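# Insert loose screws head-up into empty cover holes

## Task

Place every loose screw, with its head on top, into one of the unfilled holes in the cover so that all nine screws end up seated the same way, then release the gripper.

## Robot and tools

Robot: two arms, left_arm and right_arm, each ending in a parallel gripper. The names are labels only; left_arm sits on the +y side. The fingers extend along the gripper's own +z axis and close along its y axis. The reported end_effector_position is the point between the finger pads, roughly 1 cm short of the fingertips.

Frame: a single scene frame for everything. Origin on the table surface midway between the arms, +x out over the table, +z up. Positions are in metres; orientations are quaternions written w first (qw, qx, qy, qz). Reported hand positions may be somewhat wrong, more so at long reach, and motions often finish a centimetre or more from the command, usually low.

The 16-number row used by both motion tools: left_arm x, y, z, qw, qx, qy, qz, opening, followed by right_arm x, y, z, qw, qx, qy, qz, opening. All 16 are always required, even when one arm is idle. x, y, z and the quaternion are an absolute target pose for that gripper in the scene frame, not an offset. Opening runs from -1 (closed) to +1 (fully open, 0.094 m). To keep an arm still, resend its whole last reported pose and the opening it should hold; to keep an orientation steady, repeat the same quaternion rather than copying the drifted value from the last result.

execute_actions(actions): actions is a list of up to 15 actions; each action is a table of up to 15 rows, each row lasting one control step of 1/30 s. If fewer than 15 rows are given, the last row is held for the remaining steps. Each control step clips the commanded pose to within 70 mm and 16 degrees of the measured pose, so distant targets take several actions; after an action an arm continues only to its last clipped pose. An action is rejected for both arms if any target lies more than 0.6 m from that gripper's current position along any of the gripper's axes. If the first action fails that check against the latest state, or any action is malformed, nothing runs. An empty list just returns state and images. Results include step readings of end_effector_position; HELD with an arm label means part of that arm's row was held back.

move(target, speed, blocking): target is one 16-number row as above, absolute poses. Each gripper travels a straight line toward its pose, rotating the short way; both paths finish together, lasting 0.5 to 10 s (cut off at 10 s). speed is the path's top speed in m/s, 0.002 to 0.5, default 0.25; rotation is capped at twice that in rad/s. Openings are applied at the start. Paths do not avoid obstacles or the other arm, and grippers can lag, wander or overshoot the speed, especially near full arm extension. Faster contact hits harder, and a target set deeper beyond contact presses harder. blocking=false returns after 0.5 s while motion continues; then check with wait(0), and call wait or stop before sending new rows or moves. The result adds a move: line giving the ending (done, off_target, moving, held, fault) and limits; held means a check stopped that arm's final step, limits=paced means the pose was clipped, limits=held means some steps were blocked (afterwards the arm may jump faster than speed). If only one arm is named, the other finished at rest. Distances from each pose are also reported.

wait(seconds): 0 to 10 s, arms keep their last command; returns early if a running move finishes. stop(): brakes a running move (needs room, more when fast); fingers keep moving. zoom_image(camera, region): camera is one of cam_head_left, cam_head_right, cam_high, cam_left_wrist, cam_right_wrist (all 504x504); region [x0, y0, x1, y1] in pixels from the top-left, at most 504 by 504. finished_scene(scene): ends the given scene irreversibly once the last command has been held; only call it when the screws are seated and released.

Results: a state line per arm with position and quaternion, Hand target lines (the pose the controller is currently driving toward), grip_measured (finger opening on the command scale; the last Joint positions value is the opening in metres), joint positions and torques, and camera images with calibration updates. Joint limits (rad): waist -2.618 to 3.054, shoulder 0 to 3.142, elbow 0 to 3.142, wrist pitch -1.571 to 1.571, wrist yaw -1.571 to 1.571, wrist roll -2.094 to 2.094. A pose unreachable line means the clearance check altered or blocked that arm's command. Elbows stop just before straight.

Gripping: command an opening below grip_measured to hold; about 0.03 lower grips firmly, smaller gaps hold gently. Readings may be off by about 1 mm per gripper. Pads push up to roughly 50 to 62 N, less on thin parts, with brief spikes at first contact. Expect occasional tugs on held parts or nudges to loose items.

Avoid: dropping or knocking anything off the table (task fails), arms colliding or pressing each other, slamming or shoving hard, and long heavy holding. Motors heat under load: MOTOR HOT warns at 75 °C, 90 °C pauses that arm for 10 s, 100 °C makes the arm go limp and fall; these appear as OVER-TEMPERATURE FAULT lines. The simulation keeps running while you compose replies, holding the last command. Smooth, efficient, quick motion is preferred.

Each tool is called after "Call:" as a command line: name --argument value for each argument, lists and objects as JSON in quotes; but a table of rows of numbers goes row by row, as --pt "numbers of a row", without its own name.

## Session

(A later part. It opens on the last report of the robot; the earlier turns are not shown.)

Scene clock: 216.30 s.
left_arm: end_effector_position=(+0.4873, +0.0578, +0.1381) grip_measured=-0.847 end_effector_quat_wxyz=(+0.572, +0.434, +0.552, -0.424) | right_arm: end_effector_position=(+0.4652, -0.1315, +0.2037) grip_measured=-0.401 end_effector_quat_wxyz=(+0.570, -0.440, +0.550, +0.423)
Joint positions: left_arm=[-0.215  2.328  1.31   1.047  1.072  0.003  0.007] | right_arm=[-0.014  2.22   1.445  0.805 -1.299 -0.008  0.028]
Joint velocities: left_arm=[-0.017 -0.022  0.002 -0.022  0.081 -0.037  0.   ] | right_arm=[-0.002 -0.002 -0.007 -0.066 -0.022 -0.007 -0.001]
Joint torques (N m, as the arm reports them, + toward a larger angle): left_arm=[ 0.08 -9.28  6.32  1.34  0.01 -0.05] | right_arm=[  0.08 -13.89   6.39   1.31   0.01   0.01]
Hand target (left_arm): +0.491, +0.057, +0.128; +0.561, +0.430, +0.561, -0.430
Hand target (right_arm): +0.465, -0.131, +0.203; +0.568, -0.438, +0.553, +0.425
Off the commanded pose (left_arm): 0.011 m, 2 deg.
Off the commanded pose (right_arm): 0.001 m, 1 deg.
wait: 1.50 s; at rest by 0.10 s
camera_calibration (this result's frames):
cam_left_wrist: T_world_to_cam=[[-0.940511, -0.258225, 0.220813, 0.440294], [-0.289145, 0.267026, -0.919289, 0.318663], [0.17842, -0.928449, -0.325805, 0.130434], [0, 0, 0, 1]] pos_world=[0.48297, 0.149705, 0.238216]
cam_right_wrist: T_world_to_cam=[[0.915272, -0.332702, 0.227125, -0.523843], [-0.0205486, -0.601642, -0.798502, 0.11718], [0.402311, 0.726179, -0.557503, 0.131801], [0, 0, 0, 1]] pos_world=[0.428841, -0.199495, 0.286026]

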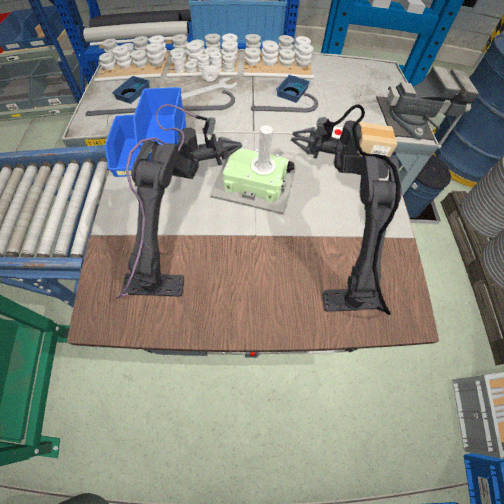

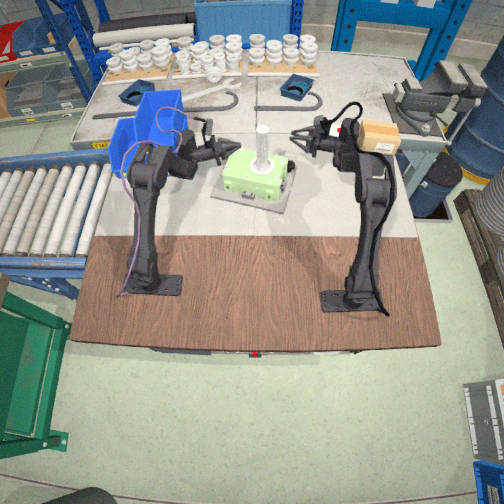

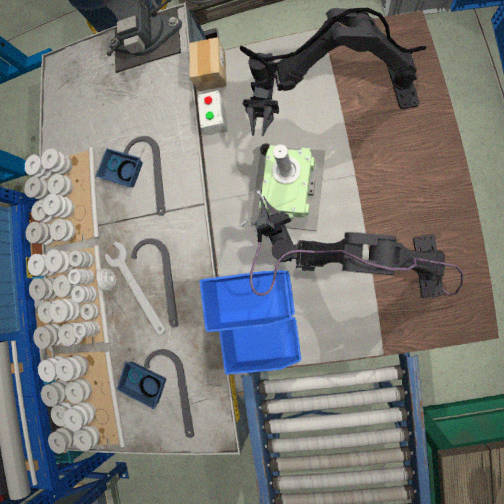

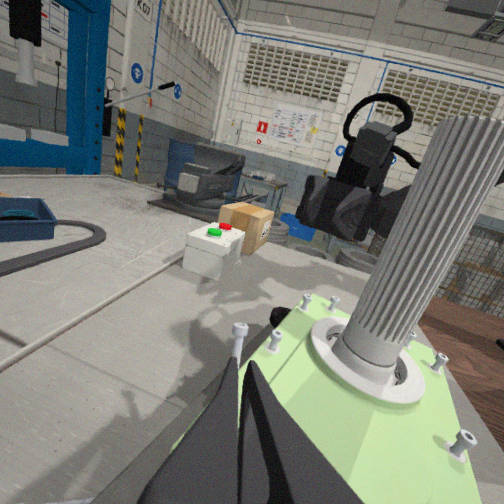

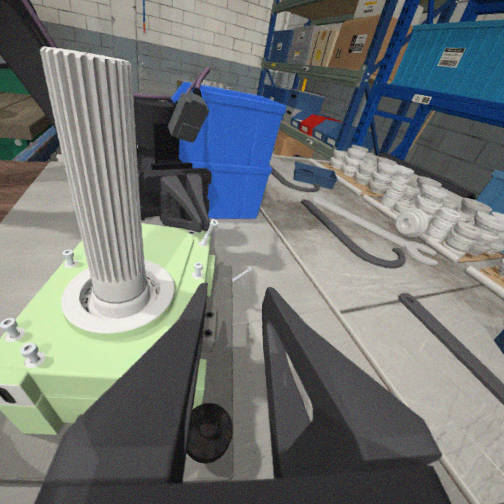

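Call:
move --target '[0.491,0.057,0.128,0.561,0.43,0.561,-0.43,-0.845,0.505,-0.008,0.15,0.455,-0.499,0.65,0.35,-1]' --speed 0.06

Scene clock: 219.93 s.
left_arm: end_effector_position=(+0.4873, +0.0578, +0.1378) grip_measured=-0.847 end_effector_quat_wxyz=(+0.572, +0.434, +0.551, -0.424) | right_arm: end_effector_position=(+0.5070, -0.0112, +0.1574) grip_measured=-0.984 end_effector_quat_wxyz=(+0.465, -0.495, +0.646, +0.349)
Joint positions: left_arm=[-0.215  2.329  1.31   1.049  1.072  0.003  0.007] | right_arm=[ 0.235  2.427  2.039 -0.205 -0.95  -0.511  0.001]
Joint velocities: left_arm=[-0.012 -0.007 -0.022 -0.051 -0.051 -0.022  0.   ] | right_arm=[ 0.002 -0.002  0.012 -0.022 -0.007 -0.051  0.001]
Joint torques (N m, as the arm reports them, + toward a larger angle): left_arm=[ 0.08 -9.36  6.32  1.33  0.01 -0.05] | right_arm=[  0.36 -14.83   9.23   1.26  -0.27  -0.08]
Hand target (left_arm): +0.491, +0.057, +0.128; +0.561, +0.430, +0.561, -0.430
Hand target (right_arm): +0.507, -0.008, +0.151; +0.457, -0.496, +0.649, +0.352
Off the commanded pose (left_arm): 0.010 m, 2 deg.
Off the commanded pose (right_arm): 0.008 m, 1 deg.
move: done
camera_calibration (this result's frames):
cam_left_wrist: T_world_to_cam=[[-0.940593, -0.258205, 0.220487, 0.440469], [-0.288804, 0.266945, -0.91942, 0.318199], [0.178541, -0.928478, -0.325657, 0.130235], [0, 0, 0, 1]] pos_world=[0.482947, 0.14971, 0.237853]
cam_right_wrist: T_world_to_cam=[[0.935196, -0.278188, 0.219135, -0.519816], [-0.112446, -0.820042, -0.561147, 0.160228], [0.335804, 0.500142, -0.798181, 0.0707973], [0, 0, 0, 1]] pos_world=[0.480373, -0.0486216, 0.260331]

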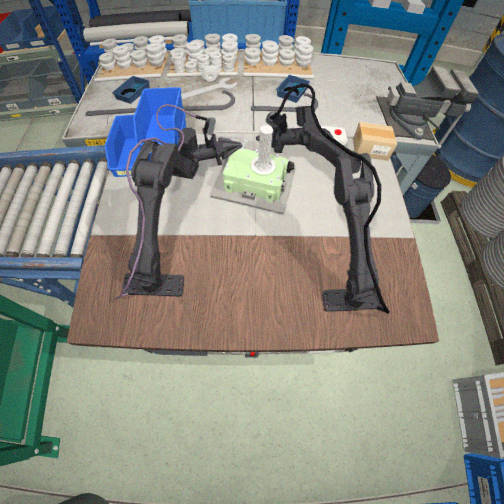

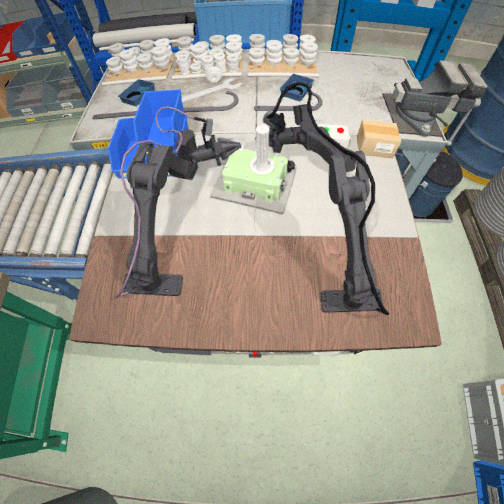

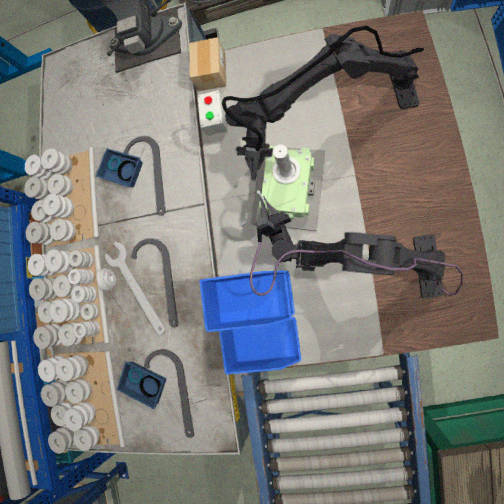

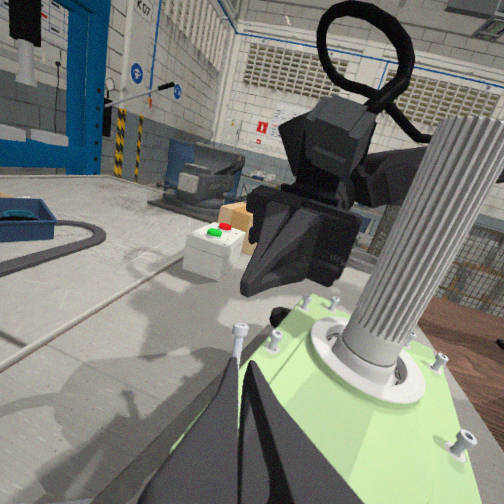

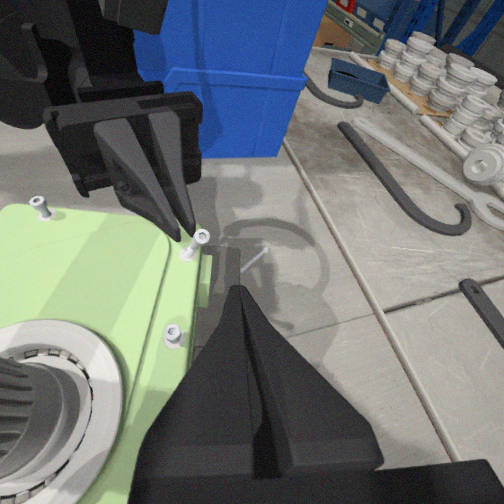

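Call:
move --target '[0.491,0.057,0.128,0.561,0.43,0.561,-0.43,-0.845,0.497,0.015,0.147,0.455,-0.499,0.65,0.35,-1]' --speed 0.02

Scene clock: 222.07 s.
left_arm: end_effector_position=(+0.4873, +0.0578, +0.1382) grip_measured=-0.847 end_effector_quat_wxyz=(+0.573, +0.435, +0.550, -0.424) | right_arm: end_effector_position=(+0.5015, +0.0118, +0.1585) grip_measured=-0.984 end_effector_quat_wxyz=(+0.467, -0.501, +0.643, +0.343)
Joint positions: left_arm=[-0.215  2.329  1.31   1.052  1.072  0.003  0.007] | right_arm=[ 0.28   2.427  2.04  -0.177 -0.908 -0.49   0.001]
Joint velocities: left_arm=[-0.027  0.017 -0.002  0.022 -0.11   0.037 -0.001] | right_arm=[-0.002 -0.002  0.002 -0.066  0.007 -0.037 -0.001]
Joint torques (N m, as the arm reports them, + toward a larger angle): left_arm=[ 0.08 -9.38  6.31  1.3   0.01 -0.05] | right_arm=[  0.48 -15.85   5.96   1.52  -0.3    0.06]
Hand target (left_arm): +0.491, +0.057, +0.128; +0.561, +0.430, +0.561, -0.430
Hand target (right_arm): +0.497, +0.015, +0.147; +0.455, -0.499, +0.650, +0.350
Off the commanded pose (left_arm): 0.011 m, 2 deg.
Off the commanded pose (right_arm): 0.013 m, 2 deg.
move: off_target (left_arm, right_arm)
camera_calibration (this result's frames):
cam_left_wrist: T_world_to_cam=[[-0.941244, -0.25805, 0.217876, 0.441021], [-0.286072, 0.266295, -0.920462, 0.317482], [0.179506, -0.928707, -0.32447, 0.129774], [0, 0, 0, 1]] pos_world=[0.482636, 0.149784, 0.23825]
cam_right_wrist: T_world_to_cam=[[0.932951, -0.272791, 0.234919, -0.509995], [-0.101357, -0.825187, -0.555692, 0.17271], [0.345439, 0.494623, -0.797509, 0.0571771], [0, 0, 0, 1]] pos_world=[0.473555, -0.0248848, 0.26138]

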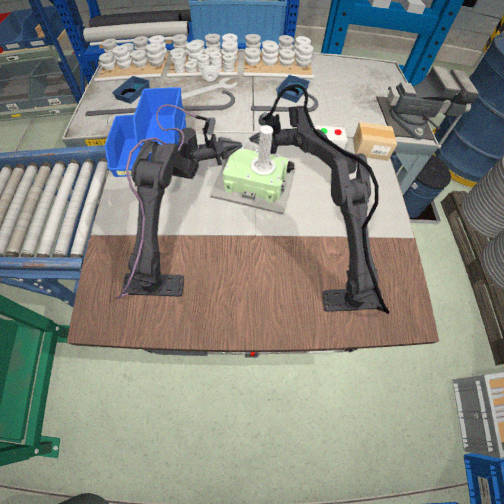

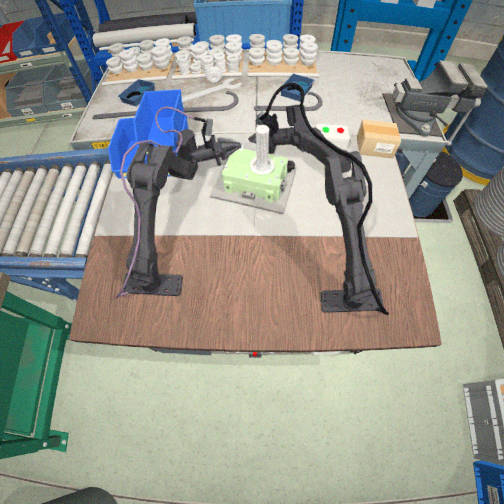

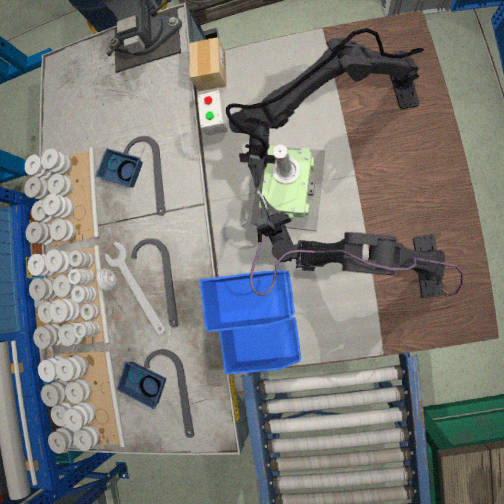

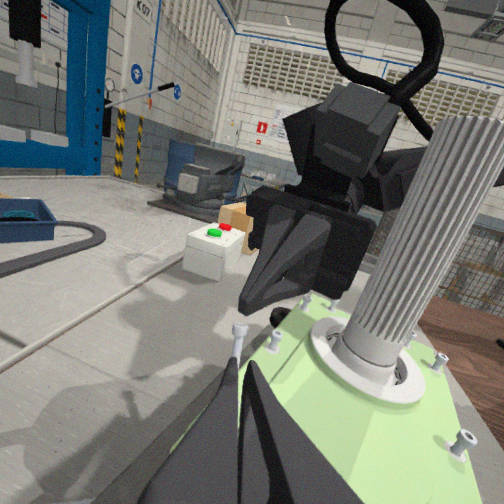

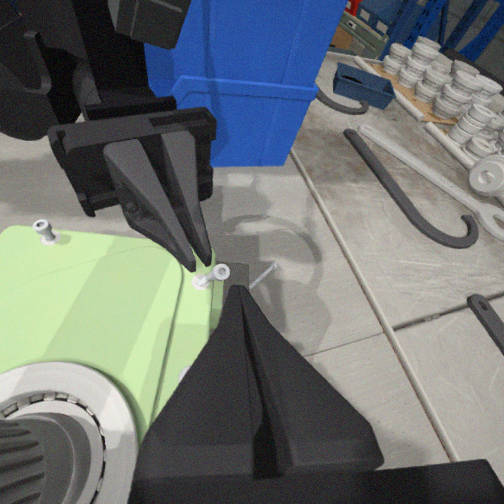

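Call:
move --target '[0.491,0.057,0.128,0.561,0.43,0.561,-0.43,-0.35,0.505,-0.01,0.155,0.455,-0.499,0.65,0.35,-1]' --speed 0.03

Call:
move --target '[0.496,0.040,0.128,0.561,0.43,0.561,-0.43,-0.35,0.505,-0.01,0.155,0.455,-0.499,0.65,0.35,-1]' --speed 0.02

Call:
move --target '[0.496,0.040,0.128,0.561,0.43,0.561,-0.43,-0.82,0.505,-0.01,0.155,0.455,-0.499,0.65,0.35,-1]' --speed 0.02

Scene clock: 223.27 s.
left_arm: end_effector_position=(+0.4901, +0.0604, +0.1406) grip_measured=-0.352 end_effector_quat_wxyz=(+0.581, +0.433, +0.549, -0.417) | right_arm: end_effector_position=(+0.5045, -0.0079, +0.1530) grip_measured=-0.984 end_effector_quat_wxyz=(+0.458, -0.498, +0.651, +0.345)
Joint positions: left_arm=[-0.211  2.329  1.31   1.067  1.061  0.003  0.03 ] | right_arm=[ 0.244  2.427  2.04  -0.228 -0.933 -0.523  0.001]
Joint velocities: left_arm=[-0.017 -0.017  0.012 -0.11   0.007 -0.007 -0.001] | right_arm=[-0.002 -0.002 -0.002  0.022 -0.022 -0.007 -0.   ]
Joint torques (N m, as the arm reports them, + toward a larger angle): left_arm=[-0.3  -9.36  6.24  1.16  0.12 -0.06] | right_arm=[ -0.36 -15.92   8.94   1.24  -0.4   -0.07]
Hand target (left_arm): +0.491, +0.057, +0.128; +0.562, +0.430, +0.561, -0.430
Hand target (right_arm): +0.505, -0.010, +0.155; +0.455, -0.498, +0.650, +0.350
Off the commanded pose (left_arm): 0.013 m, 3 deg.
Off the commanded pose (right_arm): 0.003 m, 1 deg.
move: off_target (left_arm)
camera_calibration (this result's frames):
cam_left_wrist: T_world_to_cam=[[-0.940352, -0.271229, 0.205359, 0.446009], [-0.2767, 0.258574, -0.925514, 0.316409], [0.197926, -0.927132, -0.318199, 0.122424], [0, 0, 0, 1]] pos_world=[0.482725, 0.152658, 0.240205]
cam_right_wrist: T_world_to_cam=[[0.936939, -0.27466, 0.216118, -0.515914], [-0.117486, -0.829914, -0.545381, 0.160258], [0.329154, 0.485598, -0.809847, 0.0715086], [0, 0, 0, 1]] pos_world=[0.478671, -0.043425, 0.256811]

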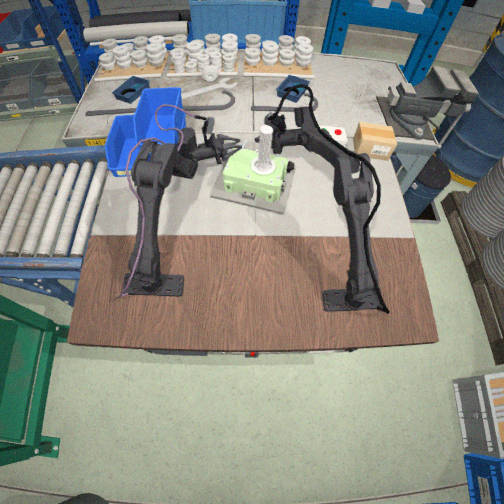

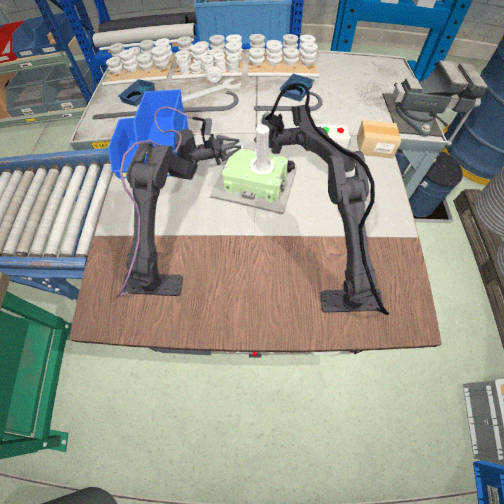

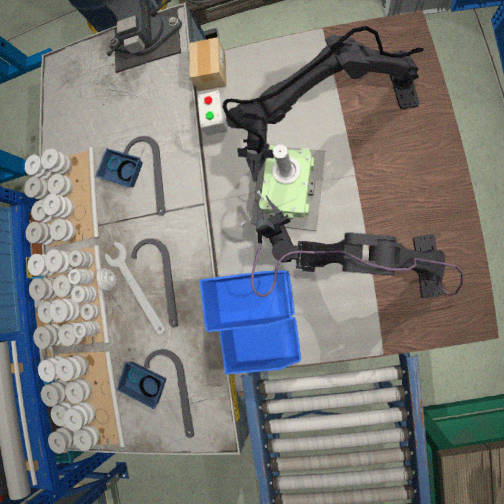

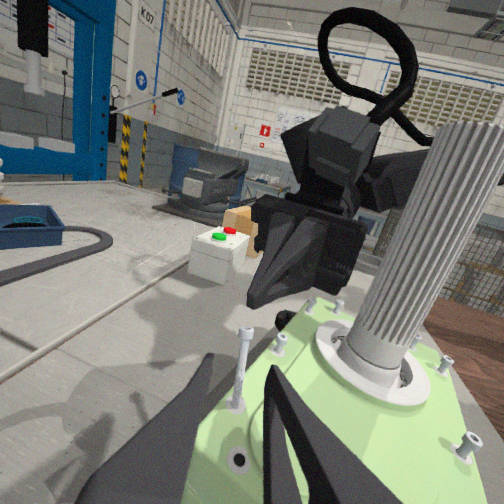

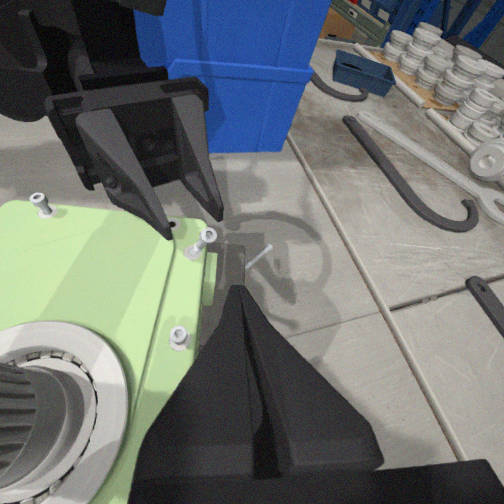

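Scene clock: 224.83 s.
left_arm: end_effector_position=(+0.4960, +0.0555, +0.1428) grip_measured=-0.352 end_effector_quat_wxyz=(+0.581, +0.434, +0.546, -0.419) | right_arm: end_effector_position=(+0.5040, -0.0079, +0.1525) grip_measured=-0.984 end_effector_quat_wxyz=(+0.456, -0.498, +0.652, +0.345)
Joint positions: left_arm=[-0.218  2.347  1.353  1.047  1.06   0.     0.03 ] | right_arm=[ 0.244  2.427  2.04  -0.232 -0.934 -0.525  0.001]
Joint velocities: left_arm=[-0.017 -0.002 -0.002 -0.007 -0.081 -0.066  0.   ] | right_arm=[-0.027 -0.017 -0.022 -0.022 -0.022 -0.007 -0.001]
Joint torques (N m, as the arm reports them, + toward a larger angle): left_arm=[-2.56 -9.29  6.48  1.13 -0.24 -0.01] | right_arm=[ -0.41 -15.85   9.1    1.26  -0.42  -0.07]
Hand target (left_arm): +0.495, +0.041, +0.128; +0.561, +0.430, +0.561, -0.430
Hand target (right_arm): +0.505, -0.010, +0.155; +0.455, -0.498, +0.650, +0.350
Off the commanded pose (left_arm): 0.021 m, 3 deg.
Off the commanded pose (right_arm): 0.003 m, 1 deg.
move: off_target (left_arm)
camera_calibration (this result's frames):
cam_left_wrist: T_world_to_cam=[[-0.942264, -0.265743, 0.203764, 0.450659], [-0.273223, 0.258274, -0.92663, 0.319753], [0.193619, -0.928803, -0.315969, 0.119298], [0, 0, 0, 1]] pos_world=[0.488905, 0.14798, 0.24216]
cam_right_wrist: T_world_to_cam=[[0.937734, -0.27323, 0.214476, -0.51551], [-0.117551, -0.830652, -0.544242, 0.159748], [0.326858, 0.485143, -0.811049, 0.0726363], [0, 0, 0, 1]] pos_world=[0.478448, -0.0433964, 0.256418]

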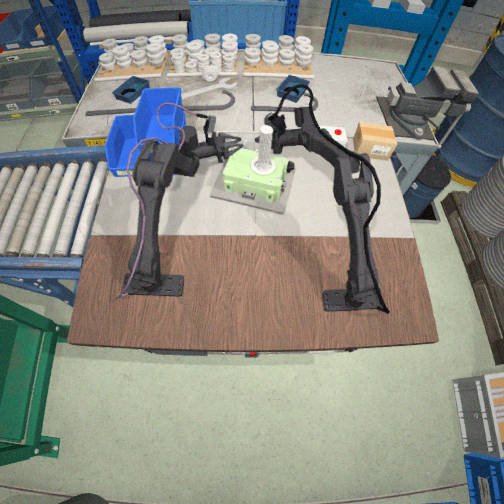

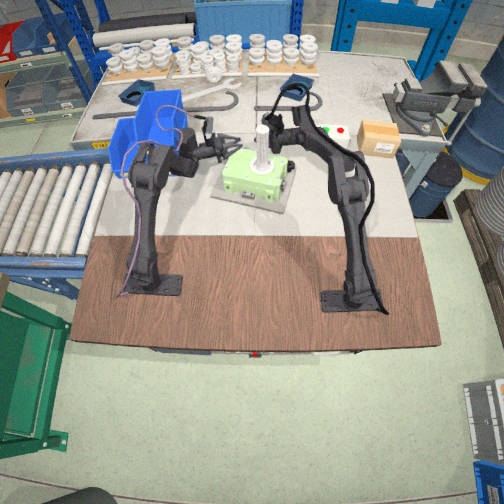

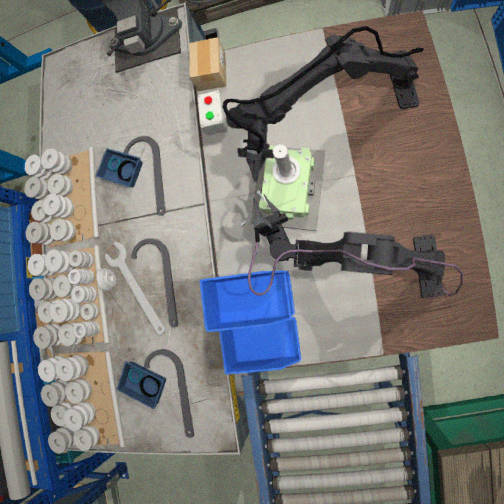

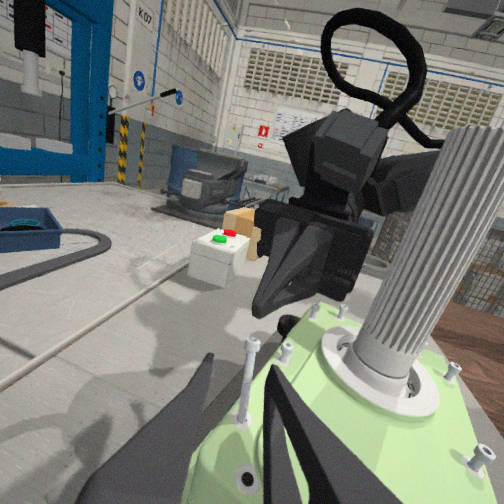

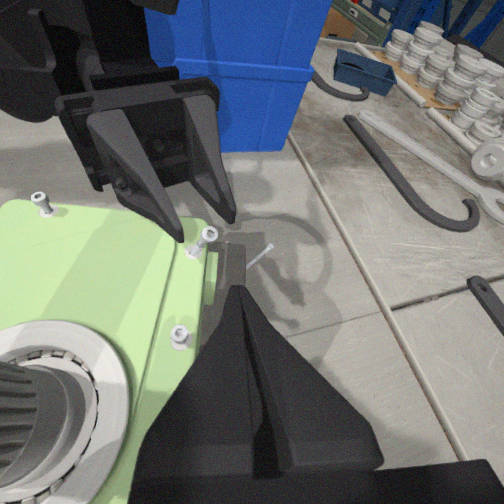

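Scene clock: 226.43 s.
left_arm: end_effector_position=(+0.4949, +0.0524, +0.1408) grip_measured=-0.818 end_effector_quat_wxyz=(+0.576, +0.433, +0.550, -0.422) | right_arm: end_effector_position=(+0.5038, -0.0079, +0.1524) grip_measured=-0.984 end_effector_quat_wxyz=(+0.456, -0.498, +0.651, +0.346)
Joint positions: left_arm=[-0.224  2.347  1.353  1.034  1.056  0.     0.009] | right_arm=[ 0.244  2.427  2.04  -0.233 -0.935 -0.525  0.001]
Joint velocities: left_arm=[-0.007  0.002  0.007  0.066  0.037  0.037  0.   ] | right_arm=[ 0.002 -0.017 -0.002 -0.007 -0.007 -0.051 -0.001]
Joint torques (N m, as the arm reports them, + toward a larger angle): left_arm=[-2.03 -9.2   6.66  1.23 -0.2  -0.01] | right_arm=[ -0.36 -15.84   9.09   1.26  -0.41  -0.08]
Hand target (left_arm): +0.495, +0.040, +0.128; +0.561, +0.430, +0.561, -0.430
Hand target (right_arm): +0.505, -0.010, +0.155; +0.455, -0.498, +0.650, +0.350
Off the commanded pose (left_arm): 0.018 m, 2 deg.
Off the commanded pose (right_arm): 0.004 m, 1 deg.
move: off_target (left_arm)
camera_calibration (this result's frames):
cam_left_wrist: T_world_to_cam=[[-0.940426, -0.263478, 0.21489, 0.446595], [-0.284114, 0.261821, -0.92235, 0.322964], [0.186756, -0.928455, -0.321081, 0.120133], [0, 0, 0, 1]] pos_world=[0.489312, 0.144647, 0.24049]
cam_right_wrist: T_world_to_cam=[[0.937913, -0.272652, 0.214428, -0.515449], [-0.117131, -0.830818, -0.544078, 0.159458], [0.326495, 0.485182, -0.811172, 0.0728143], [0, 0, 0, 1]] pos_world=[0.47835, -0.0433861, 0.256349]

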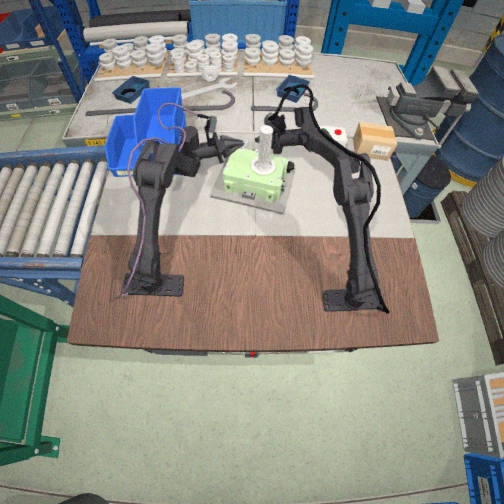

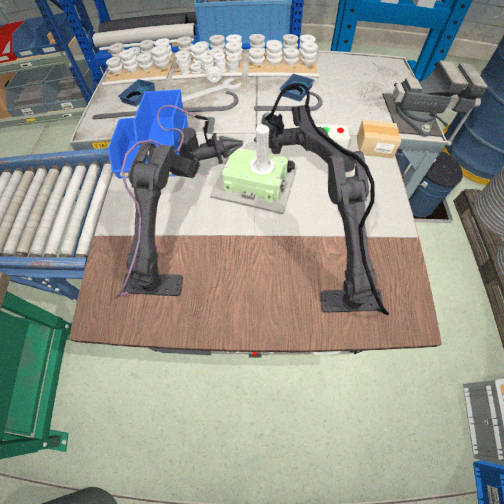

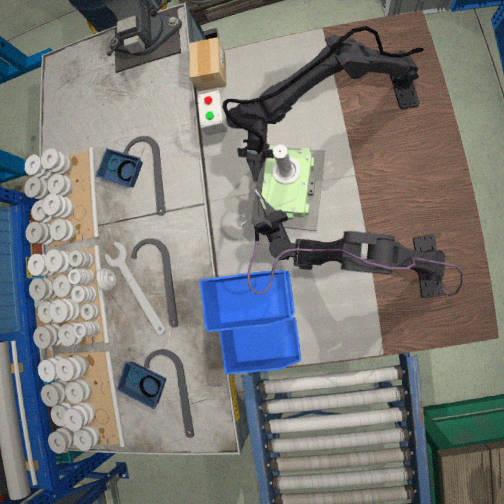

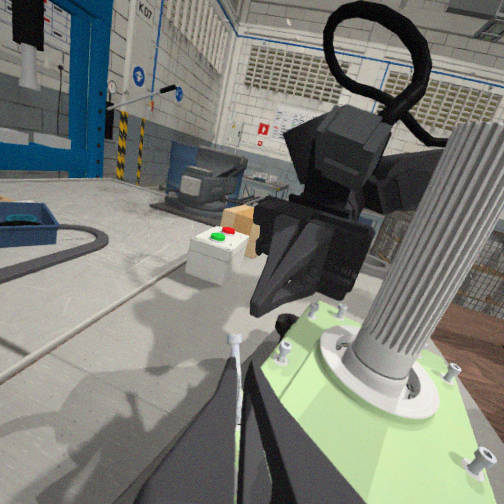

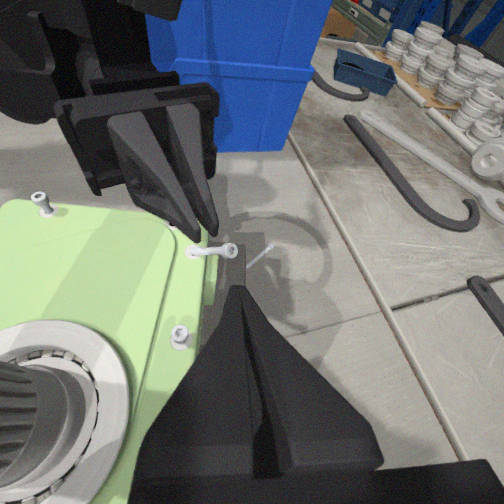

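Call:
move --target '[0.48,0.10,0.15,0.561,0.43,0.561,-0.43,-0.82,0.54,0.0,0.15,0.455,-0.499,0.65,0.35,-1]' --speed 0.04

Call:
move --target '[0.48,0.10,0.15,0.561,0.43,0.561,-0.43,-0.82,0.54,0.035,0.135,0.455,-0.499,0.65,0.35,-1]' --speed 0.03

Scene clock: 228.30 s.
left_arm: end_effector_position=(+0.4827, +0.0935, +0.1447) grip_measured=-0.818 end_effector_quat_wxyz=(+0.563, +0.432, +0.559, -0.429) | right_arm: end_effector_position=(+0.5401, +0.0021, +0.1558) grip_measured=-0.984 end_effector_quat_wxyz=(+0.463, -0.500, +0.647, +0.342)
Joint positions: left_arm=[-0.138  2.272  1.255  1.024  1.152  0.     0.009] | right_arm=[ 0.244  2.649  2.457 -0.409 -0.934 -0.525  0.001]
Joint velocities: left_arm=[ 0.002 -0.007 -0.012  0.022  0.007  0.007 -0.   ] | right_arm=[-0.002 -0.002  0.017 -0.066 -0.095  0.007 -0.   ]
Joint torques (N m, as the arm reports them, + toward a larger angle): left_arm=[  1.14 -12.6    3.56   1.38   0.11  -0.03] | right_arm=[ -0.36 -16.25   9.16   1.27  -0.42  -0.04]
Hand target (left_arm): +0.480, +0.100, +0.150; +0.561, +0.430, +0.561, -0.430
Hand target (right_arm): +0.540, -0.000, +0.150; +0.456, -0.498, +0.650, +0.350
Off the commanded pose (left_arm): 0.009 m, 0 deg.
Off the commanded pose (right_arm): 0.006 m, 1 deg.
move: done
camera_calibration (this result's frames):
cam_left_wrist: T_world_to_cam=[[-0.935849, -0.256159, 0.242012, 0.438288], [-0.310156, 0.272678, -0.910742, 0.322283], [0.167303, -0.927378, -0.334634, 0.17302], [0, 0, 0, 1]] pos_world=[0.481182, 0.184847, 0.245344]
cam_right_wrist: T_world_to_cam=[[0.933798, -0.274235, 0.229817, -0.547612], [-0.107938, -0.82829, -0.549804, 0.169779], [0.341131, 0.4886, -0.803056, 0.0496755], [0, 0, 0, 1]] pos_world=[0.512739, -0.0338194, 0.259088]

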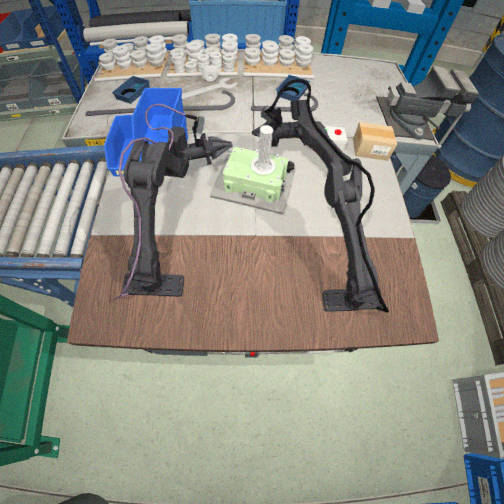

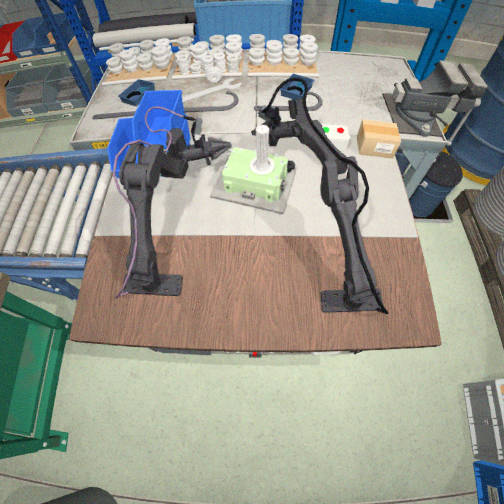

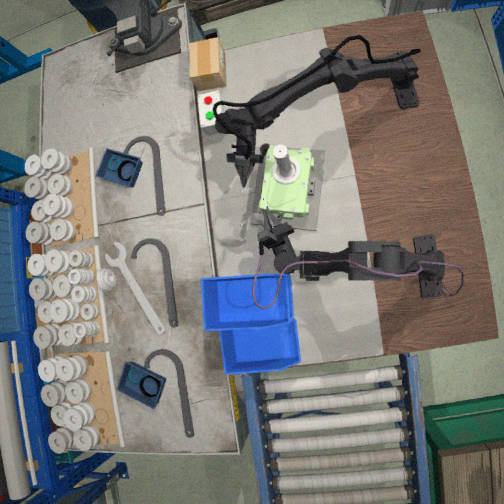

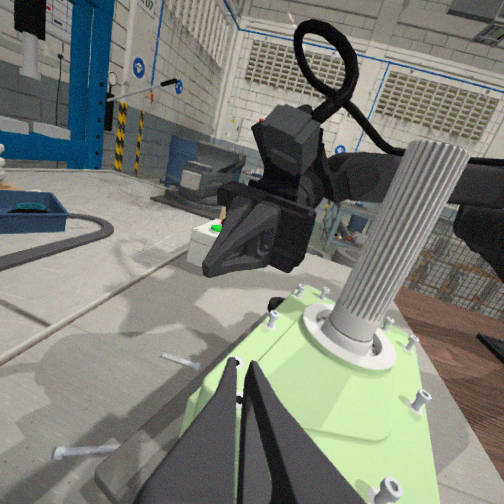

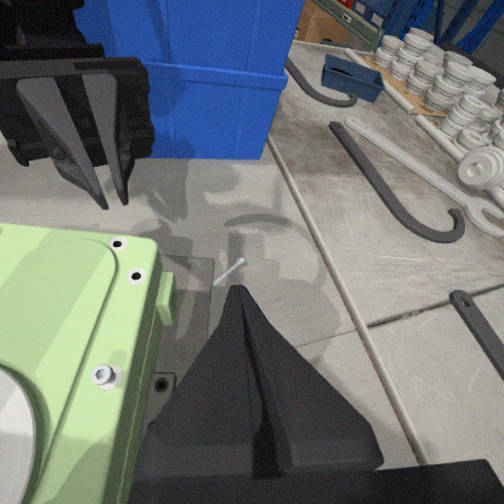

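Scene clock: 229.93 s.
left_arm: end_effector_position=(+0.4826, +0.0934, +0.1447) grip_measured=-0.818 end_effector_quat_wxyz=(+0.563, +0.432, +0.559, -0.429) | right_arm: end_effector_position=(+0.5411, +0.0307, +0.1397) grip_measured=-0.984 end_effector_quat_wxyz=(+0.460, -0.499, +0.648, +0.346)
Joint positions: left_arm=[-0.138  2.272  1.255  1.024  1.153  0.     0.009] | right_arm=[ 0.291  2.728  2.541 -0.386 -0.899 -0.479  0.001]
Joint velocities: left_arm=[ 0.007  0.002 -0.017  0.007 -0.022  0.037 -0.   ] | right_arm=[-0.007  0.007  0.017  0.007  0.081  0.007  0.   ]
Joint torques (N m, as the arm reports them, + toward a larger angle): left_arm=[  1.18 -12.62   3.53   1.39   0.13  -0.04] | right_arm=[  0.38 -16.76   9.19   1.36  -0.27   0.05]
Hand target (left_arm): +0.480, +0.100, +0.150; +0.561, +0.430, +0.561, -0.430
Hand target (right_arm): +0.540, +0.035, +0.135; +0.455, -0.498, +0.650, +0.350
Off the commanded pose (left_arm): 0.009 m, 0 deg.
Off the commanded pose (right_arm): 0.006 m, 1 deg.
move: done
camera_calibration (this result's frames):
cam_left_wrist: T_world_to_cam=[[-0.936044, -0.255446, 0.24201, 0.438184], [-0.309947, 0.272919, -0.91074, 0.322127], [0.166596, -0.927503, -0.334639, 0.173363], [0, 0, 0, 1]] pos_world=[0.48112, 0.184812, 0.245343]
cam_right_wrist: T_world_to_cam=[[0.936454, -0.272535, 0.22086, -0.537262], [-0.111214, -0.827785, -0.549912, 0.18648], [0.332695, 0.490405, -0.805492, 0.0272416], [0, 0, 0, 1]] pos_world=[0.514797, -0.00541669, 0.24315]

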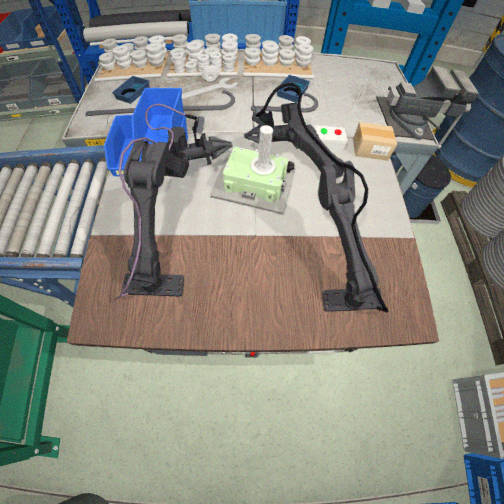

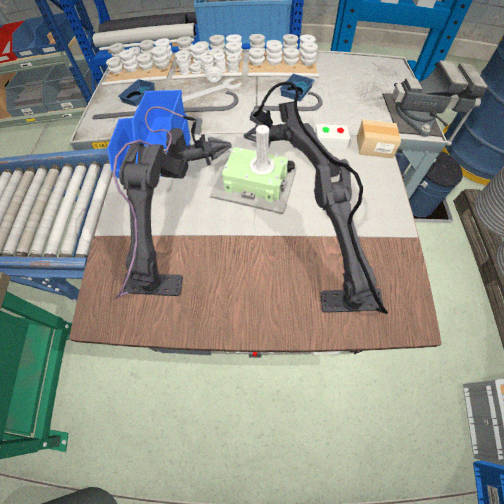

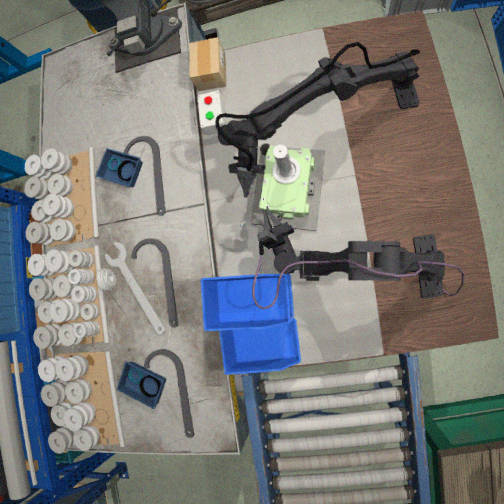

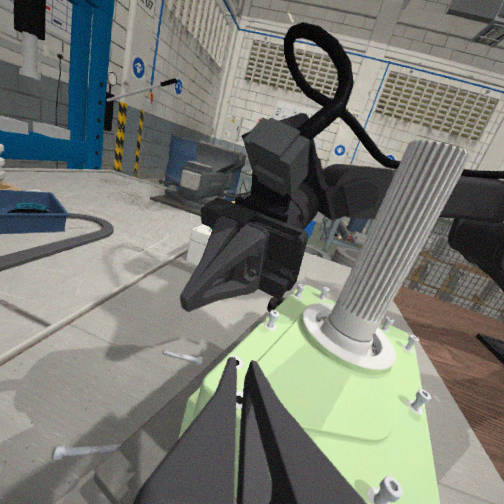

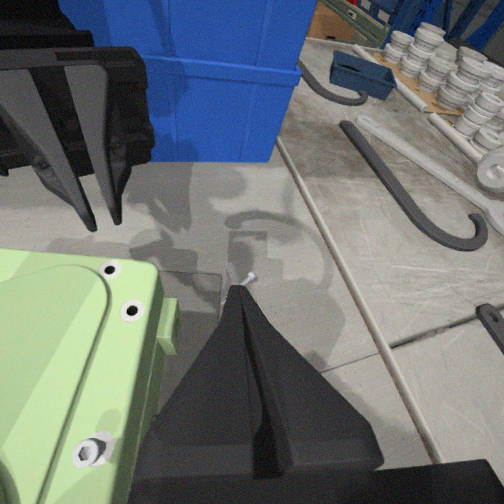

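Call:
move --target '[0.585,0.097,0.07,0,-0.26,0.966,0,-0.3,0.571,-0.038,0.07,0,-0.08,1,0,-0.3]' --speed 0.08

Scene clock: 240.63 s.
left_arm: end_effector_position=(+0.5549, +0.1011, +0.0877) grip_measured=-0.302 end_effector_quat_wxyz=(+0.199, -0.047, +0.966, -0.156) | right_arm: end_effector_position=(+0.5649, -0.0217, +0.0930) grip_measured=-0.302 end_effector_quat_wxyz=(+0.333, -0.195, +0.910, +0.151)
Joint positions: left_arm=[-0.344  2.5    2.371 -0.944  0.124 -0.491  0.033] | right_arm=[ 0.37   2.803  2.84  -0.873 -0.162  0.038  0.033]
Joint velocities: left_arm=[ 0.002 -0.007  0.007 -0.051  0.066  0.037  0.001] | right_arm=[ 0.002  0.007  0.007  0.007  0.007 -0.022 -0.   ]
Joint torques (N m, as the arm reports them, + toward a larger angle): left_arm=[ -0.99 -12.46   8.11   1.05  -0.13  -0.09] | right_arm=[  0.65 -17.02   8.93   1.28  -0.03   0.05]
Hand target (left_arm): +0.555, +0.096, +0.092; +0.204, -0.047, +0.966, -0.153
Hand target (right_arm): +0.562, -0.017, +0.090; +0.329, -0.196, +0.911, +0.151
Off the commanded pose (left_arm): 0.035 m, 38 deg.
Off the commanded pose (right_arm): 0.029 m, 45 deg.
elbow stopped short (right arm): the move would have taken joint 3 (elbow) straighter than the controller allows; a more bent joint 3 avoids this.
move: off_target (left_arm, right_arm; path cut at 10 s); limits=paced
camera_calibration (this result's frames):
cam_left_wrist: T_world_to_cam=[[0.258111, -0.88025, 0.39817, -0.0915448], [-0.963667, -0.263895, 0.0412881, 0.624006], [0.0687313, -0.39436, -0.916382, 0.200769], [0, 0, 0, 1]] pos_world=[0.611164, 0.163266, 0.194668]
cam_right_wrist: T_world_to_cam=[[0.533253, -0.844541, 0.0489126, -0.332127], [-0.837229, -0.535152, -0.112517, 0.495926], [0.121201, 0.0190492, -0.992445, 0.134061], [0, 0, 0, 1]] pos_world=[0.576063, -0.0176521, 0.205094]

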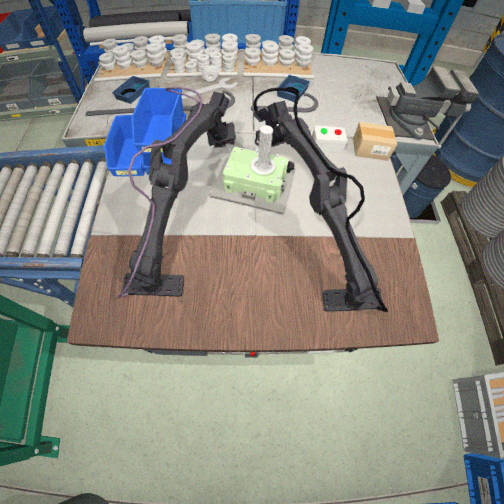

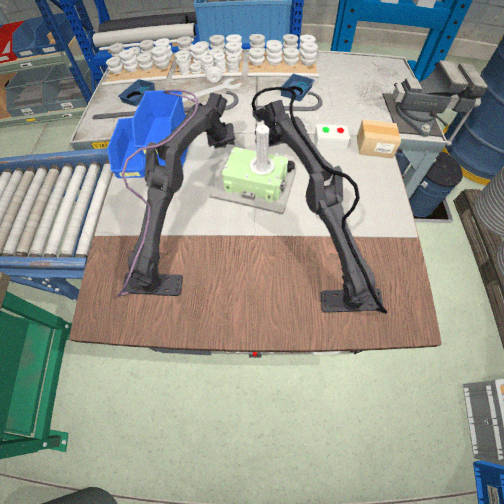

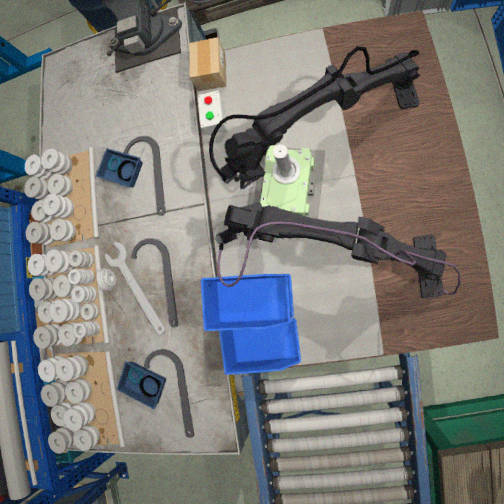

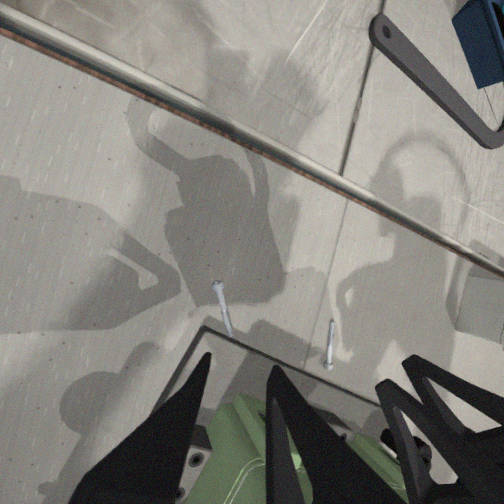

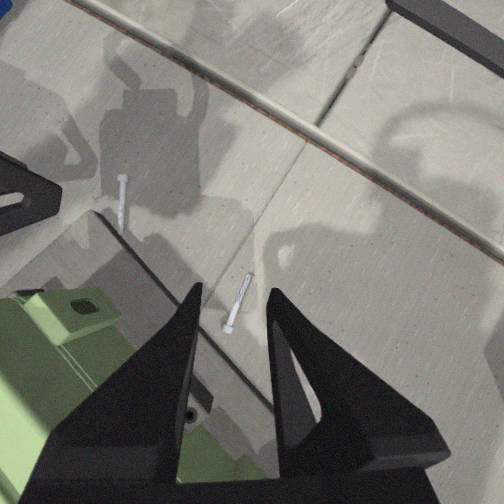

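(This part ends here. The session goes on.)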